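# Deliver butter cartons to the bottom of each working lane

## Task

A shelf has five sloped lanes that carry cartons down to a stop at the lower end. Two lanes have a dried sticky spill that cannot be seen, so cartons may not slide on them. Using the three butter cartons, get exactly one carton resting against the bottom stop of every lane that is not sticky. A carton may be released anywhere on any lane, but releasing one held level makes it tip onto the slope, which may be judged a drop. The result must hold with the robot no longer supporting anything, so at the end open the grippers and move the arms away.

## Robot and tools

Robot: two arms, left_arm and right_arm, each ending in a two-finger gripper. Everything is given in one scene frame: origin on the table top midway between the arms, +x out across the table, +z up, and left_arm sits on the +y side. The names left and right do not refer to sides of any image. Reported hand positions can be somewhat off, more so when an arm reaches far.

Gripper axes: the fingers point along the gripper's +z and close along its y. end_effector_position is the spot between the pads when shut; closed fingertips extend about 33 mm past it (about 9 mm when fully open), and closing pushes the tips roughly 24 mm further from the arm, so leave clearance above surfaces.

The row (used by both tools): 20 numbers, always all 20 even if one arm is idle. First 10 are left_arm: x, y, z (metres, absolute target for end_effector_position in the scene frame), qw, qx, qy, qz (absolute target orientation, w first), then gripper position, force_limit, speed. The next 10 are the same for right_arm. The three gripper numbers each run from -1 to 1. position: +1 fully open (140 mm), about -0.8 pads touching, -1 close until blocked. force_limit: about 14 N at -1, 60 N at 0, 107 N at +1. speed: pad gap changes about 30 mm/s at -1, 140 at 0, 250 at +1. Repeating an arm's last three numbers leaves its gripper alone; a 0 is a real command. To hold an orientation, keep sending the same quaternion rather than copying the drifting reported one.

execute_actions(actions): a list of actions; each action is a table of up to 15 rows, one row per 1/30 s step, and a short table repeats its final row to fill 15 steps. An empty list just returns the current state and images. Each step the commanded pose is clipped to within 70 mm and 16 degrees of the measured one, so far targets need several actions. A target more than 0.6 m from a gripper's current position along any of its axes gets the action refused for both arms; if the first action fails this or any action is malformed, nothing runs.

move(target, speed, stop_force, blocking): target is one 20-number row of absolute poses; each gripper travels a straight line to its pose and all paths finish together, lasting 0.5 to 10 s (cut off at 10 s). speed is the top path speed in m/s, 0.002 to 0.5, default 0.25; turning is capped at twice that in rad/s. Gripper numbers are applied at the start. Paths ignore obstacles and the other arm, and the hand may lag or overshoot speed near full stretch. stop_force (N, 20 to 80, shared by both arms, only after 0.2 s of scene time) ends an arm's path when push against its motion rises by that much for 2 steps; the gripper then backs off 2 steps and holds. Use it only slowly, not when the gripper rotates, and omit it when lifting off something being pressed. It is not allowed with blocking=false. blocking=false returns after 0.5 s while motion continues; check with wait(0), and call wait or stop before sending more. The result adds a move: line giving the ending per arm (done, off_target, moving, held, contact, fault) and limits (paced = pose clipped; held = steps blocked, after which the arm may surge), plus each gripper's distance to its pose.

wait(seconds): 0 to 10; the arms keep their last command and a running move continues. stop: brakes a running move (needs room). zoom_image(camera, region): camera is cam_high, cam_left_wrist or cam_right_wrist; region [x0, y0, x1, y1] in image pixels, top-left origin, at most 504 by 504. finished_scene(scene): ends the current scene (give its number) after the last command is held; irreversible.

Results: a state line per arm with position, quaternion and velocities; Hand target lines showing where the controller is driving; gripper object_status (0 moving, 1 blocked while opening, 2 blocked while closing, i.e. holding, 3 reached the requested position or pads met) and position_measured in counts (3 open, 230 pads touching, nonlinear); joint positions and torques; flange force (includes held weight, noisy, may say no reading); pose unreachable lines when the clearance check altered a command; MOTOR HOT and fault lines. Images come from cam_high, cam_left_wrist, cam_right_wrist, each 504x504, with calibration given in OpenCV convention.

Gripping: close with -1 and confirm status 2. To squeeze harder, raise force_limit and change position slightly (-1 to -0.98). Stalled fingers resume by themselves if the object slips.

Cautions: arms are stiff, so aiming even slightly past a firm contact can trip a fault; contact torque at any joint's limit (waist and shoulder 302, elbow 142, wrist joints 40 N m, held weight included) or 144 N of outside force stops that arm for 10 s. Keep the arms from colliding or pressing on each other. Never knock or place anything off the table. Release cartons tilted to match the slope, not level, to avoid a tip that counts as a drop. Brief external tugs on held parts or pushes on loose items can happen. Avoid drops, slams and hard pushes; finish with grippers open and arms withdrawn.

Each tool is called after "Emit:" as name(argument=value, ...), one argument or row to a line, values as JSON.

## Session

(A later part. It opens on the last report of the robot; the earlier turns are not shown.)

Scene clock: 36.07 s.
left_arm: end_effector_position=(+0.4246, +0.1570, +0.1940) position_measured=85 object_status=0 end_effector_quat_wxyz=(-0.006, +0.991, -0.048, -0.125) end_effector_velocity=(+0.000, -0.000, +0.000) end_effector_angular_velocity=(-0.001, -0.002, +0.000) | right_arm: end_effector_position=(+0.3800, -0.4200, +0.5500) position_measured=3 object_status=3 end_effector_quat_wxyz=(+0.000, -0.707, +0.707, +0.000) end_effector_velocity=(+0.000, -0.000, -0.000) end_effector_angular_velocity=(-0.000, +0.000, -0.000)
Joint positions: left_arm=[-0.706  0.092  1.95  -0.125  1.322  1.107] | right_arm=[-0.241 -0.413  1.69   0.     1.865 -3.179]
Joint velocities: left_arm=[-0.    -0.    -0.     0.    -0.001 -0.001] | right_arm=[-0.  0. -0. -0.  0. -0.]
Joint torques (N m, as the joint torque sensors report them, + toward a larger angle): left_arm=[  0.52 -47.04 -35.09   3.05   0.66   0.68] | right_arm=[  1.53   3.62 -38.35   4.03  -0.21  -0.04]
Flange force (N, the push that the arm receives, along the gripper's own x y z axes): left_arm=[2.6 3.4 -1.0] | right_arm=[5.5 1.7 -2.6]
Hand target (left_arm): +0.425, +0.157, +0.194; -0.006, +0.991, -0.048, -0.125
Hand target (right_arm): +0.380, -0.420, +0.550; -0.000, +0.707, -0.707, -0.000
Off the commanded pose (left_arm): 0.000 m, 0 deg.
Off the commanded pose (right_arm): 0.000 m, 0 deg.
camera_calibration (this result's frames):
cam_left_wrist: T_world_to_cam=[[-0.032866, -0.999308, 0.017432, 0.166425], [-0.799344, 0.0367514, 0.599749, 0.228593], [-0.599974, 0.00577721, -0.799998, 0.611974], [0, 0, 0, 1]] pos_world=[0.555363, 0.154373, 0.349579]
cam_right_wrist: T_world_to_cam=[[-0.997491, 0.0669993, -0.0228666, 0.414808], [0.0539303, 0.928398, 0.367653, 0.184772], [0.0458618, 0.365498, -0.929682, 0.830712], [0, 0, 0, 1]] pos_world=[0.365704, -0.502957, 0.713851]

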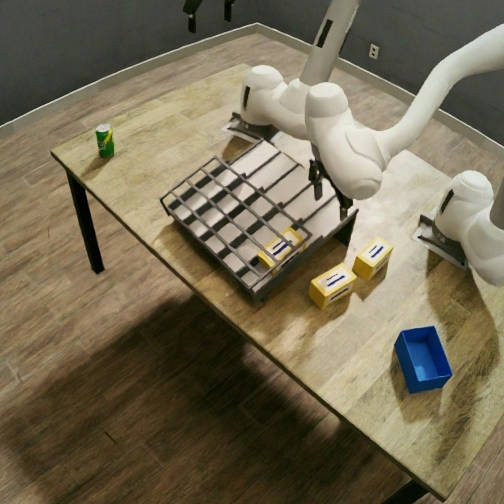

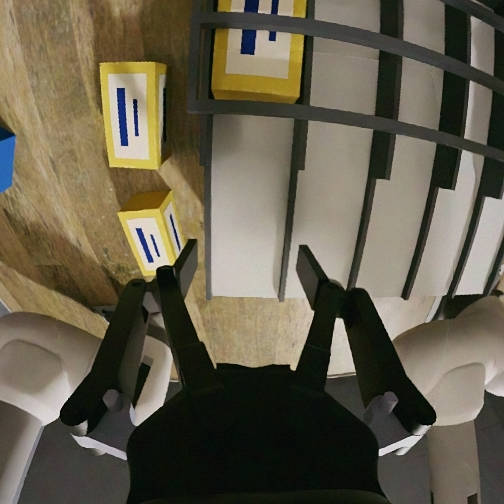

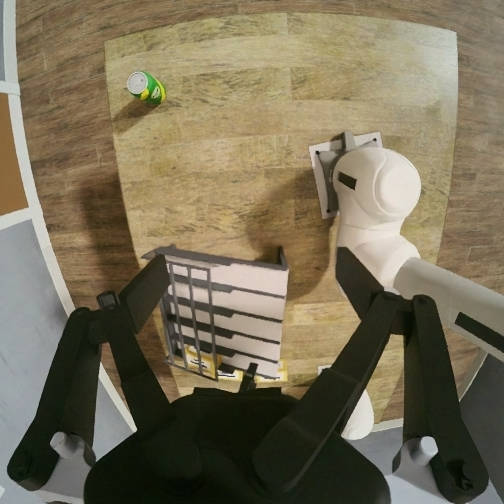

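Lane 1 is good. Next carton.

Emit:
move(
  target=[0.40,0.21,0.245,-0.006,0.991,-0.0485,-0.125,0.4,-0.3,-0.3,0.38,-0.42,0.55,0,0.707,-0.707,0,1,0,0],
)

Emit:
move(
  target=[0.355,0.308,0.205,0,1,0.026,0,0.4,-0.3,-0.3,0.38,-0.42,0.55,0,0.707,-0.707,0,1,0,0],
  speed=0.3,
)

Emit:
move(
  target=[0.355,0.308,0.11,0,1,0.026,0,0.4,-0.3,-0.3,0.38,-0.42,0.55,0,0.707,-0.707,0,1,0,0],
)

Scene clock: 38.87 s.
left_arm: end_effector_position=(+0.4000, +0.2100, +0.2449) position_measured=78 object_status=3 end_effector_quat_wxyz=(-0.006, +0.991, -0.048, -0.125) end_effector_velocity=(-0.000, -0.000, +0.000) end_effector_angular_velocity=(-0.001, -0.000, +0.000) | right_arm: end_effector_position=(+0.3800, -0.4200, +0.5500) position_measured=3 object_status=3 end_effector_quat_wxyz=(+0.000, -0.707, +0.707, +0.000) end_effector_velocity=(-0.000, -0.001, -0.000) end_effector_angular_velocity=(-0.002, +0.001, -0.001)
Joint positions: left_arm=[-0.648 -0.02   1.967 -0.11   1.422  1.149] | right_arm=[-0.241 -0.413  1.69   0.     1.865 -3.179]
Joint velocities: left_arm=[ 0.    -0.001 -0.    -0.001  0.    -0.   ] | right_arm=[-0.     0.     0.    -0.002 -0.     0.   ]
Joint torques (N m, as the joint torque sensors report them, + toward a larger angle): left_arm=[  1.02 -35.99 -37.38   3.14   0.76   0.61] | right_arm=[  1.66   4.72 -38.57   4.    -0.37  -0.22]
Flange force (N, the push that the arm receives, along the gripper's own x y z axes): left_arm=[-0.3 3.0 -0.4] | right_arm=[5.6 3.6 -1.8]
Hand target (left_arm): +0.400, +0.210, +0.245; -0.006, +0.991, -0.048, -0.125
Hand target (right_arm): +0.380, -0.420, +0.550; -0.000, +0.707, -0.707, -0.000
Off the commanded pose (left_arm): 0.000 m, 0 deg.
Off the commanded pose (right_arm): 0.000 m, 0 deg.
move: done
camera_calibration (this result's frames):
cam_left_wrist: T_world_to_cam=[[-0.0328715, -0.999309, 0.0173512, 0.217707], [-0.799281, 0.0367068, 0.599835, 0.176397], [-0.600057, 0.00584899, -0.799936, 0.637632], [0, 0, 0, 1]] pos_world=[0.530763, 0.207352, 0.400478]
cam_right_wrist: T_world_to_cam=[[-0.997491, 0.0669993, -0.0228666, 0.414808], [0.0539303, 0.928398, 0.367653, 0.184773], [0.0458618, 0.365497, -0.929682, 0.830712], [0, 0, 0, 1]] pos_world=[0.365704, -0.502957, 0.713851]

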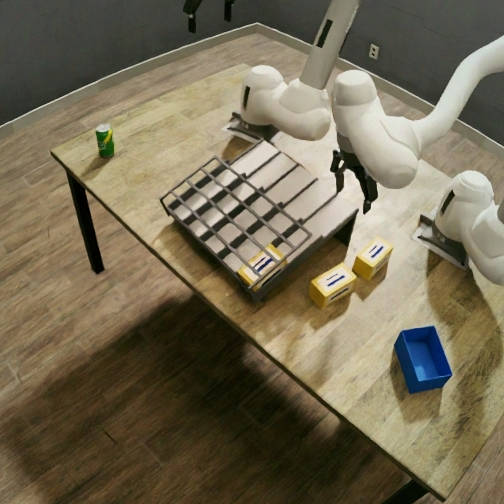

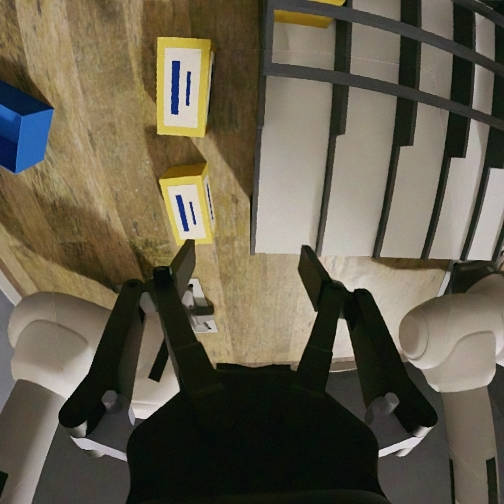

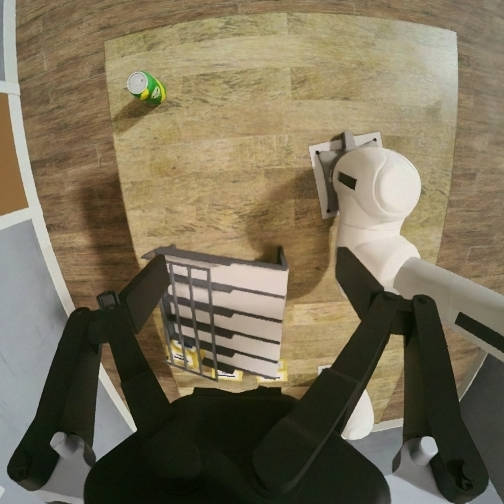

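Scene clock: 39.80 s.
left_arm: end_effector_position=(+0.3551, +0.3079, +0.2049) position_measured=78 object_status=3 end_effector_quat_wxyz=(+0.000, +1.000, +0.026, -0.000) end_effector_velocity=(-0.001, +0.000, -0.001) end_effector_angular_velocity=(+0.001, +0.001, +0.001) | right_arm: end_effector_position=(+0.3800, -0.4200, +0.5500) position_measured=3 object_status=3 end_effector_quat_wxyz=(+0.000, -0.707, +0.707, +0.000) end_effector_velocity=(-0.000, -0.000, -0.000) end_effector_angular_velocity=(-0.001, +0.001, -0.001)
Joint positions: left_arm=[-0.578 -0.279  2.237 -0.     1.183  1.041] | right_arm=[-0.241 -0.413  1.69   0.     1.865 -3.179]
Joint velocities: left_arm=[ 0.    -0.     0.002  0.    -0.001 -0.001] | right_arm=[-0.     0.     0.001 -0.001  0.    -0.   ]
Joint torques (N m, as the joint torque sensors report them, + toward a larger angle): left_arm=[  2.08  -8.77 -36.58   3.65   0.28   0.68] | right_arm=[  2.23   4.17 -38.38   3.84  -0.4   -0.1 ]
Flange force (N, the push that the arm receives, along the gripper's own x y z axes): left_arm=[-3.7 7.1 -3.1] | right_arm=[7.7 3.2 -2.6]
Hand target (left_arm): +0.355, +0.308, +0.205; +0.000, +1.000, +0.026, -0.000
Hand target (right_arm): +0.380, -0.420, +0.550; -0.000, +0.707, -0.707, -0.000
Off the commanded pose (left_arm): 0.000 m, 0 deg.
Off the commanded pose (right_arm): 0.000 m, 0 deg.
move: done
camera_calibration (this result's frames):
cam_left_wrist: T_world_to_cam=[[0.110338, -0.993343, 0.0330949, 0.258904], [-0.919568, -0.0893954, 0.382626, 0.286947], [-0.377121, -0.0726512, -0.92331, 0.548409], [0, 0, 0, 1]] pos_world=[0.442117, 0.322675, 0.38799]
cam_right_wrist: T_world_to_cam=[[-0.997491, 0.0669992, -0.0228667, 0.414808], [0.0539302, 0.928398, 0.367653, 0.184773], [0.0458619, 0.365497, -0.929682, 0.830712], [0, 0, 0, 1]] pos_world=[0.365704, -0.502957, 0.713851]

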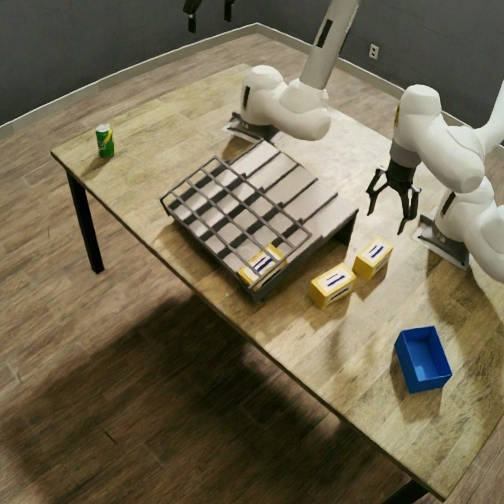

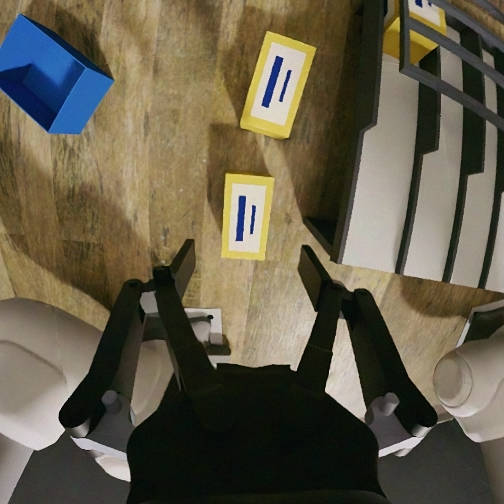

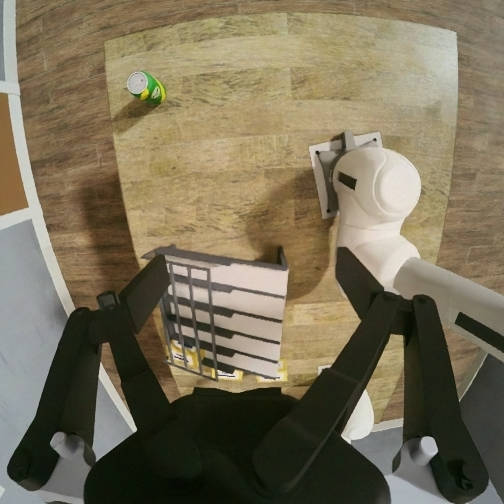

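Scene clock: 40.60 s.
left_arm: end_effector_position=(+0.3550, +0.3080, +0.1101) position_measured=78 object_status=3 end_effector_quat_wxyz=(+0.000, +1.000, +0.026, +0.000) end_effector_velocity=(-0.000, +0.000, -0.001) end_effector_angular_velocity=(+0.000, +0.001, +0.001) | right_arm: end_effector_position=(+0.3800, -0.4200, +0.5500) position_measured=3 object_status=3 end_effector_quat_wxyz=(+0.000, -0.707, +0.707, +0.000) end_effector_velocity=(+0.000, -0.000, -0.000) end_effector_angular_velocity=(-0.000, +0.000, -0.000)
Joint positions: left_arm=[-0.578 -0.181  2.361 -0.     0.962  1.04 ] | right_arm=[-0.241 -0.413  1.69   0.     1.865 -3.179]
Joint velocities: left_arm=[ 0.001 -0.     0.001 -0.    -0.001 -0.   ] | right_arm=[ 0.  0.  0. -0. -0.  0.]
Joint torques (N m, as the joint torque sensors report them, + toward a larger angle): left_arm=[ -0.16 -15.66 -33.46   2.8    0.     0.8 ] | right_arm=[  1.47   3.85 -38.35   3.88  -0.56  -0.16]
Flange force (N, the push that the arm receives, along the gripper's own x y z axes): left_arm=[0.0 1.9 -0.9] | right_arm=[4.8 2.6 -3.0]
Hand target (left_arm): +0.355, +0.308, +0.110; +0.000, +1.000, +0.026, -0.000
Hand target (right_arm): +0.380, -0.420, +0.550; -0.000, +0.707, -0.707, -0.000
Off the commanded pose (left_arm): 0.000 m, 0 deg.
Off the commanded pose (right_arm): 0.000 m, 0 deg.
move: done
camera_calibration (this result's frames):
cam_left_wrist: T_world_to_cam=[[0.110247, -0.993363, 0.0327962, 0.262139], [-0.919642, -0.0894386, 0.382439, 0.323244], [-0.376967, -0.0723234, -0.923399, 0.460681], [0, 0, 0, 1]] pos_world=[0.44203, 0.322628, 0.293174]
cam_right_wrist: T_world_to_cam=[[-0.997491, 0.0669991, -0.0228669, 0.414808], [0.0539301, 0.928398, 0.367653, 0.184772], [0.0458621, 0.365498, -0.929682, 0.830712], [0, 0, 0, 1]] pos_world=[0.365704, -0.502957, 0.713851]

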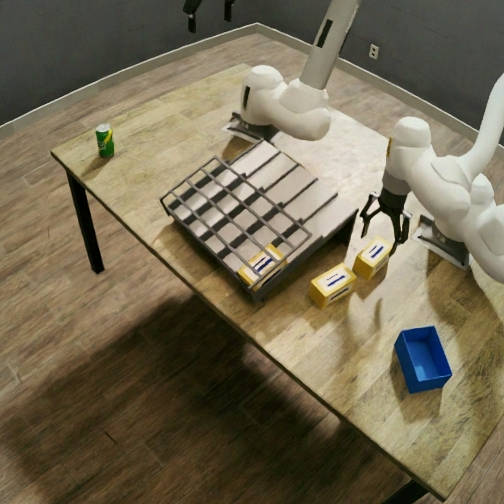

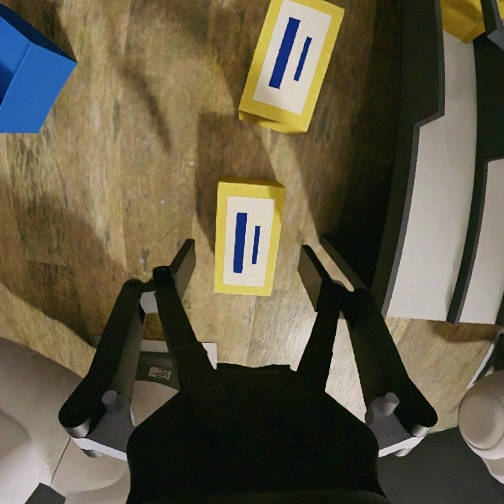

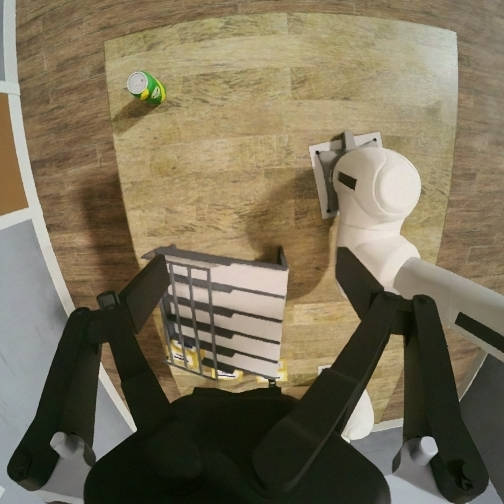

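Emit:
move(
  target=[0.354,0.310,0.064,0,1,0.009,0,0.4,-0.3,-0.3,0.38,-0.42,0.55,0,0.707,-0.707,0,1,0,0],
  speed=0.1,
)

Emit:
execute_actions(
  actions=[
    [[0.354,0.310,0.064,0,1,0.009,0,-1,-0.3,-0.3,0.38,-0.42,0.55,0,0.707,-0.707,0,1,0,0]],
  ],
)

Emit:
move(
  target=[0.38,0.305,0.245,-0.006,0.991,-0.0485,-0.125,-1,-0.3,-0.3,0.38,-0.42,0.55,0,0.707,-0.707,0,1,0,0],
  speed=0.3,
)

Emit:
move(
  target=[0.4161,0.0715,0.22,-0.006,0.991,-0.0485,-0.125,-1,-0.3,-0.3,0.38,-0.42,0.55,0,0.707,-0.707,0,1,0,0],
  speed=0.3,
)

Scene clock: 44.43 s.
left_arm: end_effector_position=(+0.3540, +0.3100, +0.0640) position_measured=78 object_status=3 end_effector_quat_wxyz=(+0.000, +1.000, +0.009, +0.000) end_effector_velocity=(-0.000, -0.000, -0.000) end_effector_angular_velocity=(+0.000, +0.000, -0.002) | right_arm: end_effector_position=(+0.3800, -0.4200, +0.5500) position_measured=3 object_status=3 end_effector_quat_wxyz=(+0.000, -0.707, +0.707, +0.000) end_effector_velocity=(-0.000, -0.000, -0.000) end_effector_angular_velocity=(-0.000, +0.000, -0.000)
Joint positions: left_arm=[-0.574 -0.117  2.415 -0.     0.843  1.078] | right_arm=[-0.241 -0.413  1.69   0.     1.865 -3.179]
Joint velocities: left_arm=[-0.001 -0.     0.001  0.    -0.     0.001] | right_arm=[-0.    -0.     0.001 -0.    -0.    -0.   ]
Joint torques (N m, as the joint torque sensors report them, + toward a larger angle): left_arm=[  1.53 -18.71 -30.4    2.7    0.13   0.62] | right_arm=[  2.26   4.37 -38.39   3.81  -0.56  -0.22]
Flange force (N, the push that the arm receives, along the gripper's own x y z axes): left_arm=[-2.5 5.9 -1.0] | right_arm=[7.4 3.7 -2.8]
Hand target (left_arm): +0.354, +0.310, +0.064; +0.000, +1.000, +0.009, -0.000
Hand target (right_arm): +0.380, -0.420, +0.550; -0.000, +0.707, -0.707, -0.000
Off the commanded pose (left_arm): 0.000 m, 0 deg.
Off the commanded pose (right_arm): 0.000 m, 0 deg.
move: done
camera_calibration (this result's frames):
cam_left_wrist: T_world_to_cam=[[0.0764383, -0.996535, 0.0327948, 0.27871], [-0.922127, -0.0581435, 0.382494, 0.331278], [-0.379262, -0.0594781, -0.923376, 0.41477], [0, 0, 0, 1]] pos_world=[0.441482, 0.321675, 0.247136]
cam_right_wrist: T_world_to_cam=[[-0.997491, 0.0669993, -0.022867, 0.414808], [0.0539301, 0.928398, 0.367653, 0.184772], [0.0458622, 0.365497, -0.929682, 0.830712], [0, 0, 0, 1]] pos_world=[0.365704, -0.502957, 0.713851]

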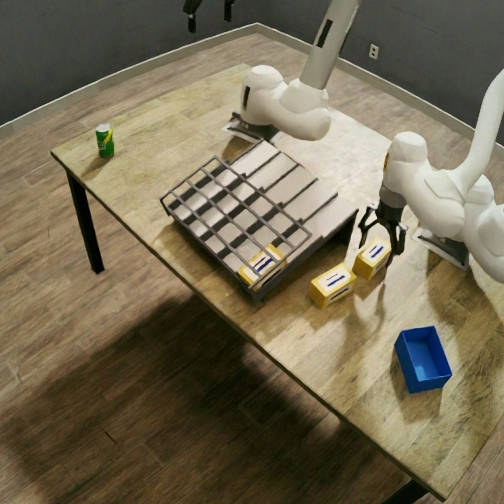

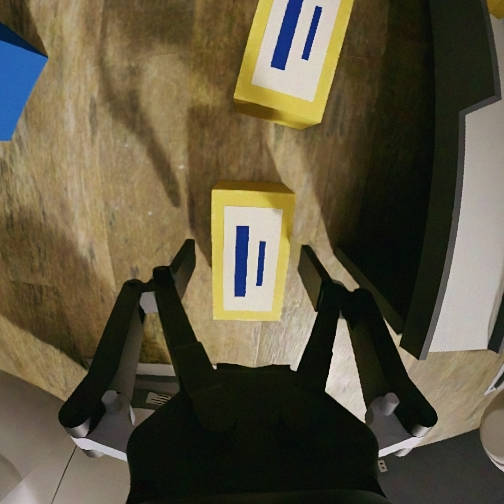

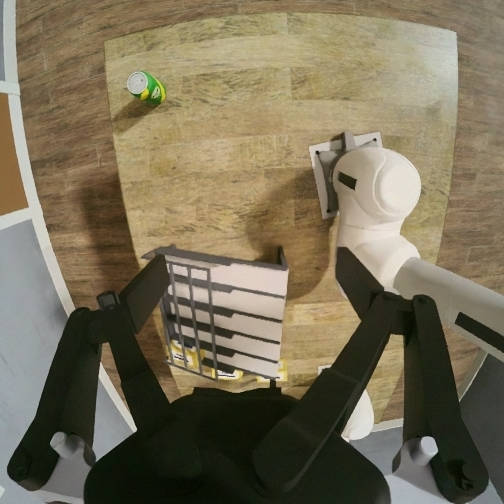

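Scene clock: 44.93 s.
left_arm: end_effector_position=(+0.3540, +0.3100, +0.0640) position_measured=137 object_status=0 end_effector_quat_wxyz=(+0.000, +1.000, +0.009, +0.000) end_effector_velocity=(-0.000, +0.000, -0.000) end_effector_angular_velocity=(+0.001, +0.000, -0.001) | right_arm: end_effector_position=(+0.3800, -0.4200, +0.5500) position_measured=3 object_status=3 end_effector_quat_wxyz=(+0.000, -0.707, +0.707, +0.000) end_effector_velocity=(-0.000, +0.000, -0.000) end_effector_angular_velocity=(+0.001, +0.000, +0.000)
Joint positions: left_arm=[-0.574 -0.117  2.415 -0.     0.843  1.078] | right_arm=[-0.241 -0.413  1.69   0.     1.865 -3.179]
Joint velocities: left_arm=[-0.     0.001  0.     0.001 -0.     0.   ] | right_arm=[-0.    -0.     0.001  0.001 -0.    -0.   ]
Joint torques (N m, as the joint torque sensors report them, + toward a larger angle): left_arm=[ -0.02  -8.98 -21.54   1.85  -2.23   0.9 ] | right_arm=[  2.24   4.   -39.04   3.86  -0.27  -0.03]
Flange force (N, the push that the arm receives, along the gripper's own x y z axes): left_arm=[-5.3 1.0 -32.1] | right_arm=[8.0 3.6 -1.1]
Hand target (left_arm): +0.354, +0.310, +0.064; +0.000, +1.000, +0.009, +0.000
Hand target (right_arm): +0.380, -0.420, +0.550; -0.000, +0.707, -0.707, -0.000
Off the commanded pose (left_arm): 0.000 m, 0 deg.
Off the commanded pose (right_arm): 0.000 m, 0 deg.
camera_calibration (this result's frames):
cam_left_wrist: T_world_to_cam=[[0.0764354, -0.996536, 0.0327738, 0.278729], [-0.922128, -0.058149, 0.382491, 0.331299], [-0.37926, -0.0594575, -0.923378, 0.414716], [0, 0, 0, 1]] pos_world=[0.441481, 0.321686, 0.247085]
cam_right_wrist: T_world_to_cam=[[-0.997491, 0.0669992, -0.022867, 0.414808], [0.0539301, 0.928398, 0.367653, 0.184773], [0.0458622, 0.365497, -0.929682, 0.830712], [0, 0, 0, 1]] pos_world=[0.365704, -0.502957, 0.713851]

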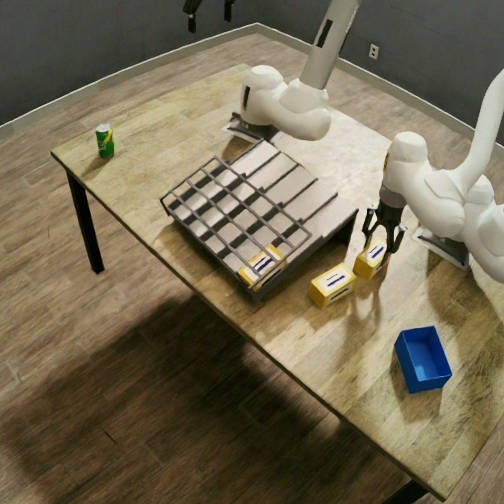

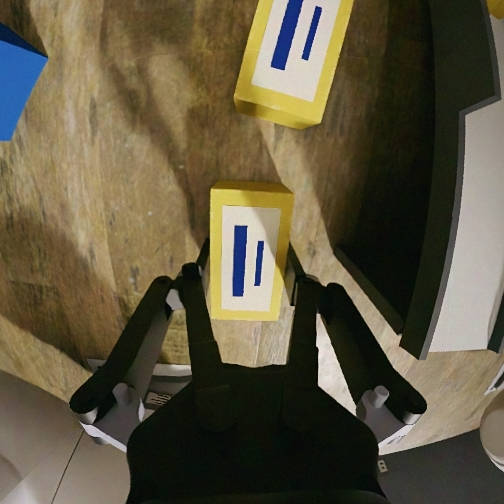

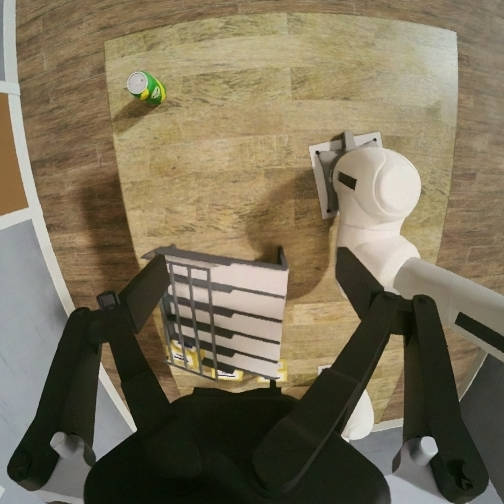

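Scene clock: 45.97 s.
left_arm: end_effector_position=(+0.3799, +0.3050, +0.2450) position_measured=137 object_status=2 end_effector_quat_wxyz=(-0.006, +0.991, -0.048, -0.125) end_effector_velocity=(+0.001, -0.001, +0.001) end_effector_angular_velocity=(-0.002, -0.002, +0.000) | right_arm: end_effector_position=(+0.3800, -0.4200, +0.5500) position_measured=3 object_status=3 end_effector_quat_wxyz=(+0.000, -0.707, +0.707, +0.000) end_effector_velocity=(+0.000, -0.001, -0.000) end_effector_angular_velocity=(-0.001, +0.001, -0.001)
Joint positions: left_arm=[-0.49  -0.112  2.052 -0.072  1.443  1.296] | right_arm=[-0.241 -0.413  1.69   0.     1.865 -3.179]
Joint velocities: left_arm=[-0.001 -0.001 -0.002 -0.001  0.    -0.   ] | right_arm=[-0.     0.001  0.    -0.002 -0.     0.   ]
Joint torques (N m, as the joint torque sensors report them, + toward a larger angle): left_arm=[  1.74 -30.02 -37.68   3.05   1.1    0.91] | right_arm=[  1.49   1.95 -38.58   3.87  -0.23  -0.22]
Flange force (N, the push that the arm receives, along the gripper's own x y z axes): left_arm=[5.2 6.8 1.1] | right_arm=[4.4 -0.4 -2.8]
Hand target (left_arm): +0.380, +0.305, +0.245; -0.006, +0.991, -0.048, -0.125
Hand target (right_arm): +0.380, -0.420, +0.550; -0.000, +0.707, -0.707, -0.000
Off the commanded pose (left_arm): 0.000 m, 0 deg.
Off the commanded pose (right_arm): 0.000 m, 0 deg.
move: done
camera_calibration (this result's frames):
cam_left_wrist: T_world_to_cam=[[-0.0328284, -0.999317, 0.0169714, 0.312075], [-0.799302, 0.0364445, 0.599823, 0.156936], [-0.600032, 0.00612594, -0.799953, 0.624991], [0, 0, 0, 1]] pos_world=[0.510699, 0.302313, 0.400534]
cam_right_wrist: T_world_to_cam=[[-0.997491, 0.0669993, -0.022867, 0.414808], [0.0539302, 0.928398, 0.367653, 0.184772], [0.0458622, 0.365497, -0.929682, 0.830712], [0, 0, 0, 1]] pos_world=[0.365704, -0.502957, 0.713851]

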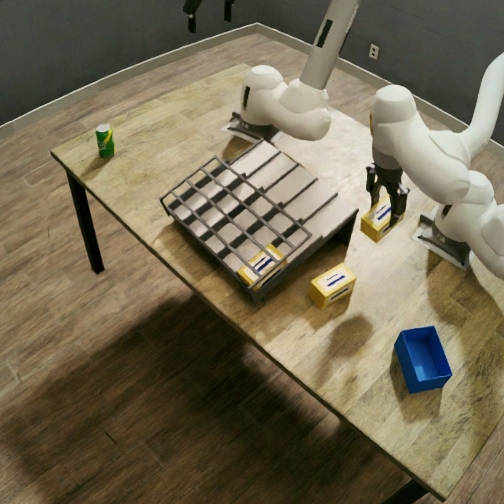

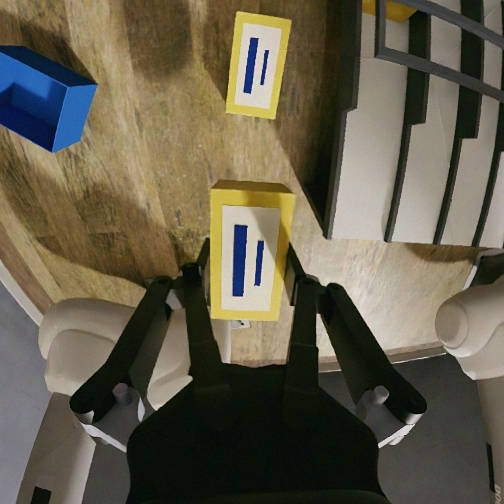

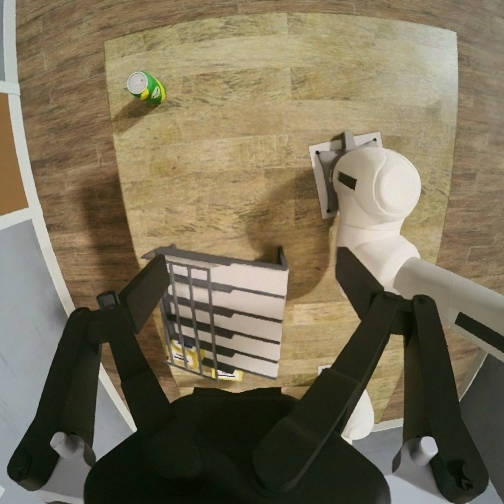

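Scene clock: 47.17 s.
left_arm: end_effector_position=(+0.4161, +0.0716, +0.2201) position_measured=137 object_status=2 end_effector_quat_wxyz=(-0.006, +0.991, -0.048, -0.125) end_effector_velocity=(+0.000, -0.001, -0.000) end_effector_angular_velocity=(+0.000, +0.001, -0.001) | right_arm: end_effector_position=(+0.3800, -0.4200, +0.5500) position_measured=3 object_status=3 end_effector_quat_wxyz=(+0.000, -0.707, +0.707, +0.000) end_effector_velocity=(-0.000, -0.000, +0.000) end_effector_angular_velocity=(-0.000, -0.000, +0.000)
Joint positions: left_arm=[-0.832  0.138  1.846 -0.151  1.363  0.983] | right_arm=[-0.241 -0.413  1.69   0.     1.865 -3.179]
Joint velocities: left_arm=[-0.     0.002 -0.002 -0.     0.001  0.001] | right_arm=[ 0. -0. -0. -0.  0. -0.]
Joint torques (N m, as the joint torque sensors report them, + toward a larger angle): left_arm=[  1.83 -58.4  -38.11   2.71   0.89   0.87] | right_arm=[  2.31   2.89 -38.48   3.77  -0.24  -0.07]
Flange force (N, the push that the arm receives, along the gripper's own x y z axes): left_arm=[6.7 8.3 4.4] | right_arm=[7.9 1.0 -2.9]
Hand target (left_arm): +0.416, +0.072, +0.220; -0.006, +0.991, -0.049, -0.125
Hand target (right_arm): +0.380, -0.420, +0.550; -0.000, +0.707, -0.707, -0.000
Off the commanded pose (left_arm): 0.000 m, 0 deg.
Off the commanded pose (right_arm): 0.000 m, 0 deg.
move: done
camera_calibration (this result's frames):
cam_left_wrist: T_world_to_cam=[[-0.0329076, -0.999307, 0.0173747, 0.0804295], [-0.799501, 0.0367519, 0.59954, 0.209416], [-0.599763, 0.00583833, -0.800156, 0.628163], [0, 0, 0, 1]] pos_world=[0.546824, 0.0690099, 0.375678]
cam_right_wrist: T_world_to_cam=[[-0.997491, 0.0669992, -0.022867, 0.414808], [0.0539301, 0.928398, 0.367653, 0.184772], [0.0458621, 0.365498, -0.929682, 0.830712], [0, 0, 0, 1]] pos_world=[0.365704, -0.502957, 0.713851]

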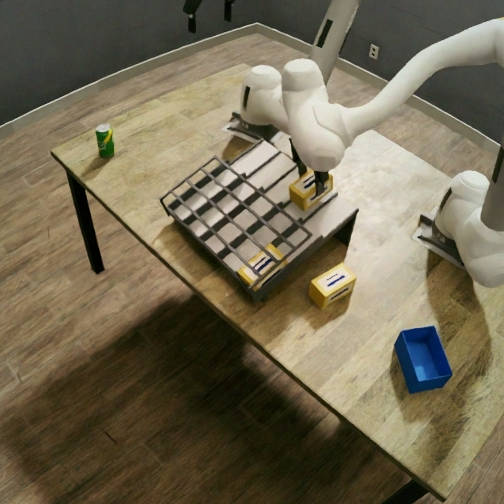

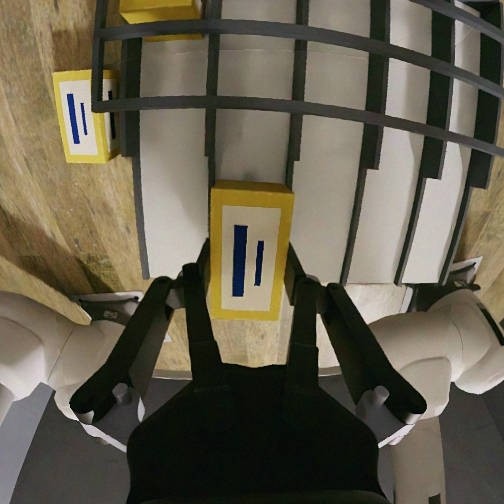

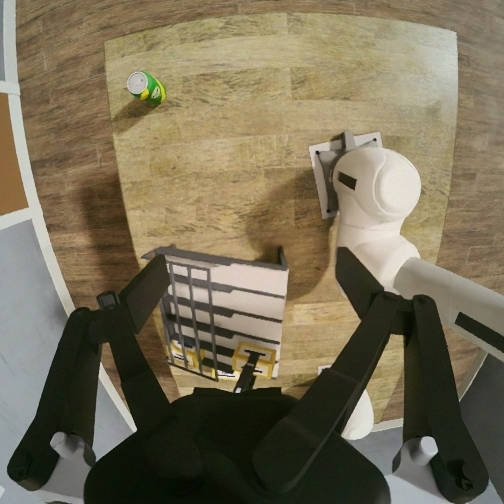

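Emit:
move(
  target=[0.4161,0.0713,0.198,-0.006,0.991,-0.0485,-0.125,-1,-0.3,-0.3,0.38,-0.42,0.55,0,0.707,-0.707,0,1,0,0],
  speed=0.1,
)

Emit:
move(
  target=[0.4161,0.0713,0.185,-0.006,0.991,-0.0485,-0.125,-1,-0.3,-0.3,0.38,-0.42,0.55,0,0.707,-0.707,0,1,0,0],
  speed=0.006,
  stop_force=20,
)

Scene clock: 50.03 s.
left_arm: end_effector_position=(+0.4161, +0.0713, +0.1980) position_measured=137 object_status=2 end_effector_quat_wxyz=(-0.006, +0.991, -0.049, -0.125) end_effector_velocity=(+0.000, -0.000, -0.000) end_effector_angular_velocity=(-0.000, -0.000, -0.000) | right_arm: end_effector_position=(+0.3800, -0.4200, +0.5500) position_measured=3 object_status=3 end_effector_quat_wxyz=(+0.000, -0.707, +0.707, +0.000) end_effector_velocity=(+0.000, +0.000, +0.000) end_effector_angular_velocity=(+0.000, -0.000, +0.000)
Joint positions: left_arm=[-0.832  0.154  1.871 -0.153  1.323  0.989] | right_arm=[-0.241 -0.413  1.69   0.     1.865 -3.179]
Joint velocities: left_arm=[ 0.     0.    -0.001 -0.    -0.     0.   ] | right_arm=[ 0.  0. -0.  0. -0. -0.]
Joint torques (N m, as the joint torque sensors report them, + toward a larger angle): left_arm=[  0.62 -56.94 -37.72   2.58   0.98   0.98] | right_arm=[  0.71   4.14 -38.72   3.88  -0.19  -0.06]
Flange force (N, the push that the arm receives, along the gripper's own x y z axes): left_arm=[3.8 4.6 4.1] | right_arm=[2.5 2.9 -1.6]
Hand target (left_arm): +0.416, +0.071, +0.198; -0.006, +0.991, -0.049, -0.125
Hand target (right_arm): +0.380, -0.420, +0.550; -0.000, +0.707, -0.707, -0.000
Off the commanded pose (left_arm): 0.000 m, 0 deg.
Off the commanded pose (right_arm): 0.000 m, 0 deg.
move: done
camera_calibration (this result's frames):
cam_left_wrist: T_world_to_cam=[[-0.0329137, -0.999306, 0.017439, 0.0804474], [-0.799365, 0.0367941, 0.599718, 0.222546], [-0.599943, 0.00579881, -0.800022, 0.61059], [0, 0, 0, 1]] pos_world=[0.546862, 0.0686625, 0.353617]
cam_right_wrist: T_world_to_cam=[[-0.997491, 0.0669993, -0.022867, 0.414808], [0.0539302, 0.928398, 0.367653, 0.184772], [0.0458622, 0.365498, -0.929682, 0.830712], [0, 0, 0, 1]] pos_world=[0.365704, -0.502957, 0.713851]

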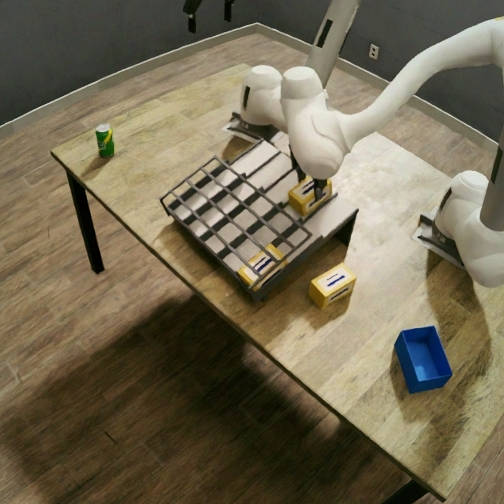

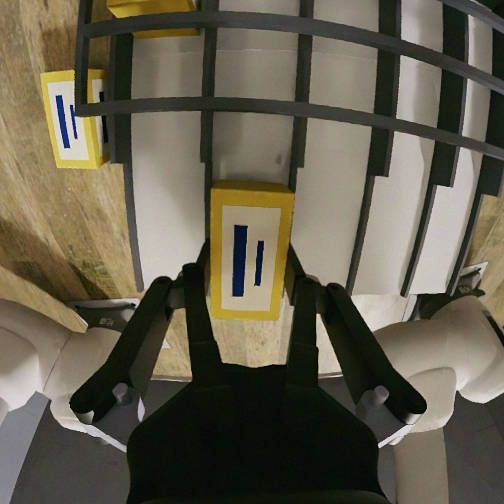

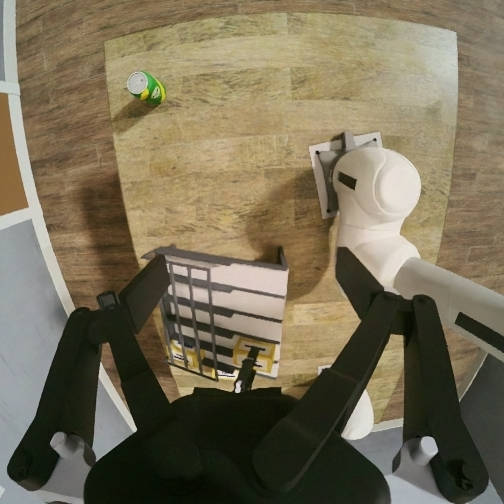

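Scene clock: 50.93 s.
left_arm: end_effector_position=(+0.4161, +0.0713, +0.1945) position_measured=137 object_status=2 end_effector_quat_wxyz=(-0.006, +0.991, -0.049, -0.125) end_effector_velocity=(+0.001, -0.000, +0.002) end_effector_angular_velocity=(-0.002, -0.002, -0.001) | right_arm: end_effector_position=(+0.3800, -0.4200, +0.5500) position_measured=3 object_status=3 end_effector_quat_wxyz=(+0.000, -0.707, +0.707, +0.000) end_effector_velocity=(+0.000, -0.000, +0.000) end_effector_angular_velocity=(-0.000, +0.000, -0.000)
Joint positions: left_arm=[-0.832  0.156  1.875 -0.153  1.317  0.99 ] | right_arm=[-0.241 -0.413  1.69   0.     1.865 -3.179]
Joint velocities: left_arm=[ 0.    -0.002 -0.002  0.001  0.001  0.001] | right_arm=[-0.     0.001 -0.001 -0.    -0.    -0.   ]
Joint torques (N m, as the joint torque sensors report them, + toward a larger angle): left_arm=[ -0.48 -43.37 -25.76   3.82   1.69   0.76] | right_arm=[  1.42   3.26 -38.35   3.61  -0.37  -0.24]
Flange force (N, the push that the arm receives, along the gripper's own x y z axes): left_arm=[-0.3 3.2 -17.3] | right_arm=[4.4 1.4 -3.1]
Hand target (left_arm): +0.416, +0.071, +0.195; -0.006, +0.991, -0.049, -0.125
Hand target (right_arm): +0.380, -0.420, +0.550; -0.000, +0.707, -0.707, -0.000
Off the commanded pose (left_arm): 0.010 m, 0 deg.
Off the commanded pose (right_arm): 0.000 m, 0 deg.
move: contact (left_arm)
camera_calibration (this result's frames):
cam_left_wrist: T_world_to_cam=[[-0.0330071, -0.999304, 0.0173917, 0.0805318], [-0.799227, 0.0368391, 0.599899, 0.224558], [-0.600122, 0.00590098, -0.799887, 0.607793], [0, 0, 0, 1]] pos_world=[0.546881, 0.0686166, 0.350053]
cam_right_wrist: T_world_to_cam=[[-0.997491, 0.0669992, -0.0228671, 0.414808], [0.05393, 0.928398, 0.367653, 0.184773], [0.0458622, 0.365497, -0.929682, 0.830712], [0, 0, 0, 1]] pos_world=[0.365704, -0.502957, 0.713851]

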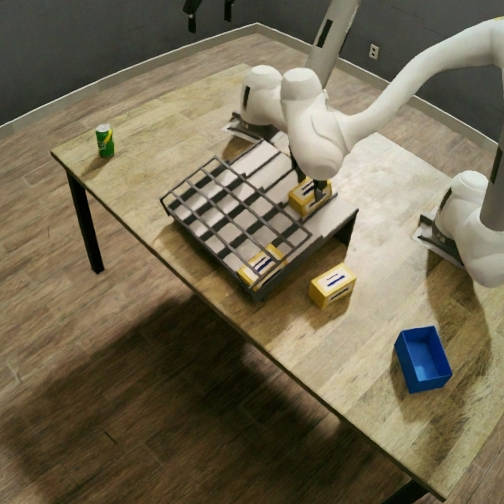

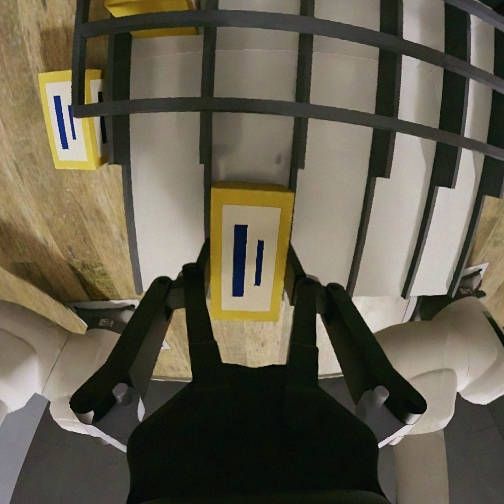

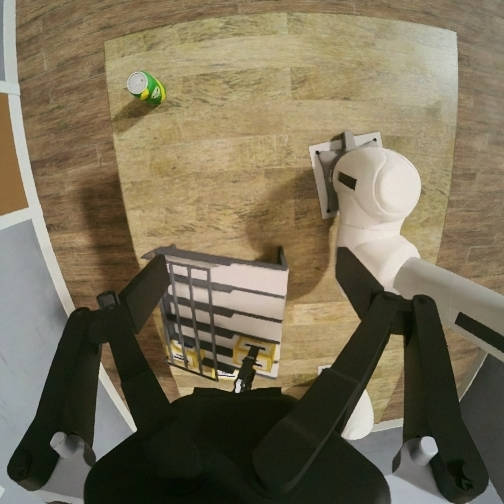

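Emit:
execute_actions(
  actions=[
    [[0.4161,0.0713,0.1947,-0.006,0.991,-0.0485,-0.125,0.35,-0.3,-0.3,0.38,-0.42,0.55,0,0.707,-0.707,0,1,0,0]],
  ],
)

Scene clock: 52.33 s.
left_arm: end_effector_position=(+0.4161, +0.0713, +0.1947) position_measured=85 object_status=0 end_effector_quat_wxyz=(-0.006, +0.991, -0.049, -0.125) end_effector_velocity=(+0.000, -0.000, +0.000) end_effector_angular_velocity=(-0.000, -0.001, -0.000) | right_arm: end_effector_position=(+0.3800, -0.4200, +0.5500) position_measured=3 object_status=3 end_effector_quat_wxyz=(+0.000, -0.707, +0.707, +0.000) end_effector_velocity=(-0.000, -0.001, -0.000) end_effector_angular_velocity=(-0.002, +0.001, -0.001)
Joint positions: left_arm=[-0.832  0.156  1.875 -0.153  1.317  0.99 ] | right_arm=[-0.241 -0.413  1.69   0.     1.865 -3.179]
Joint velocities: left_arm=[-0.     0.    -0.001  0.    -0.     0.   ] | right_arm=[-0.     0.     0.    -0.002  0.    -0.   ]
Joint torques (N m, as the joint torque sensors report them, + toward a larger angle): left_arm=[  1.   -53.46 -35.79   2.99   0.53   0.42] | right_arm=[  1.38   3.4  -38.3    3.72  -0.41  -0.07]
Flange force (N, the push that the arm receives, along the gripper's own x y z axes): left_arm=[1.0 3.2 -0.5] | right_arm=[4.7 1.7 -3.2]
Hand target (left_arm): +0.416, +0.071, +0.195; -0.006, +0.991, -0.048, -0.125
Hand target (right_arm): +0.380, -0.420, +0.550; -0.000, +0.707, -0.707, -0.000
Off the commanded pose (left_arm): 0.000 m, 0 deg.
Off the commanded pose (right_arm): 0.000 m, 0 deg.
camera_calibration (this result's frames):
cam_left_wrist: T_world_to_cam=[[-0.0329189, -0.999306, 0.0174076, 0.0805276], [-0.799384, 0.0367795, 0.599694, 0.224551], [-0.599918, 0.00582591, -0.80004, 0.60793], [0, 0, 0, 1]] pos_world=[0.546861, 0.0686711, 0.350305]
cam_right_wrist: T_world_to_cam=[[-0.997491, 0.0669992, -0.022867, 0.414808], [0.0539301, 0.928398, 0.367653, 0.184772], [0.0458622, 0.365497, -0.929682, 0.830712], [0, 0, 0, 1]] pos_world=[0.365704, -0.502957, 0.713851]

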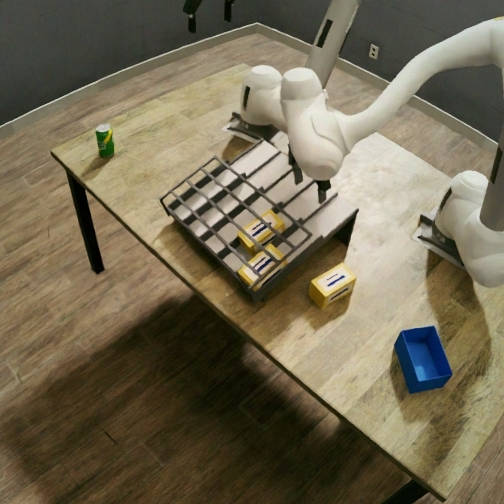

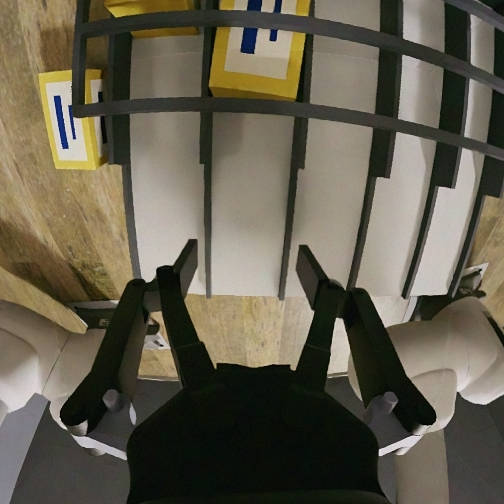

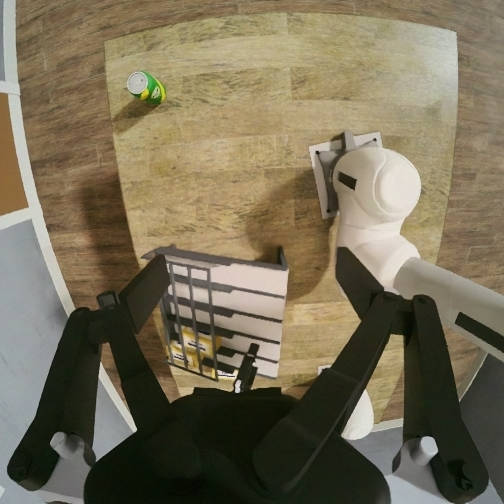

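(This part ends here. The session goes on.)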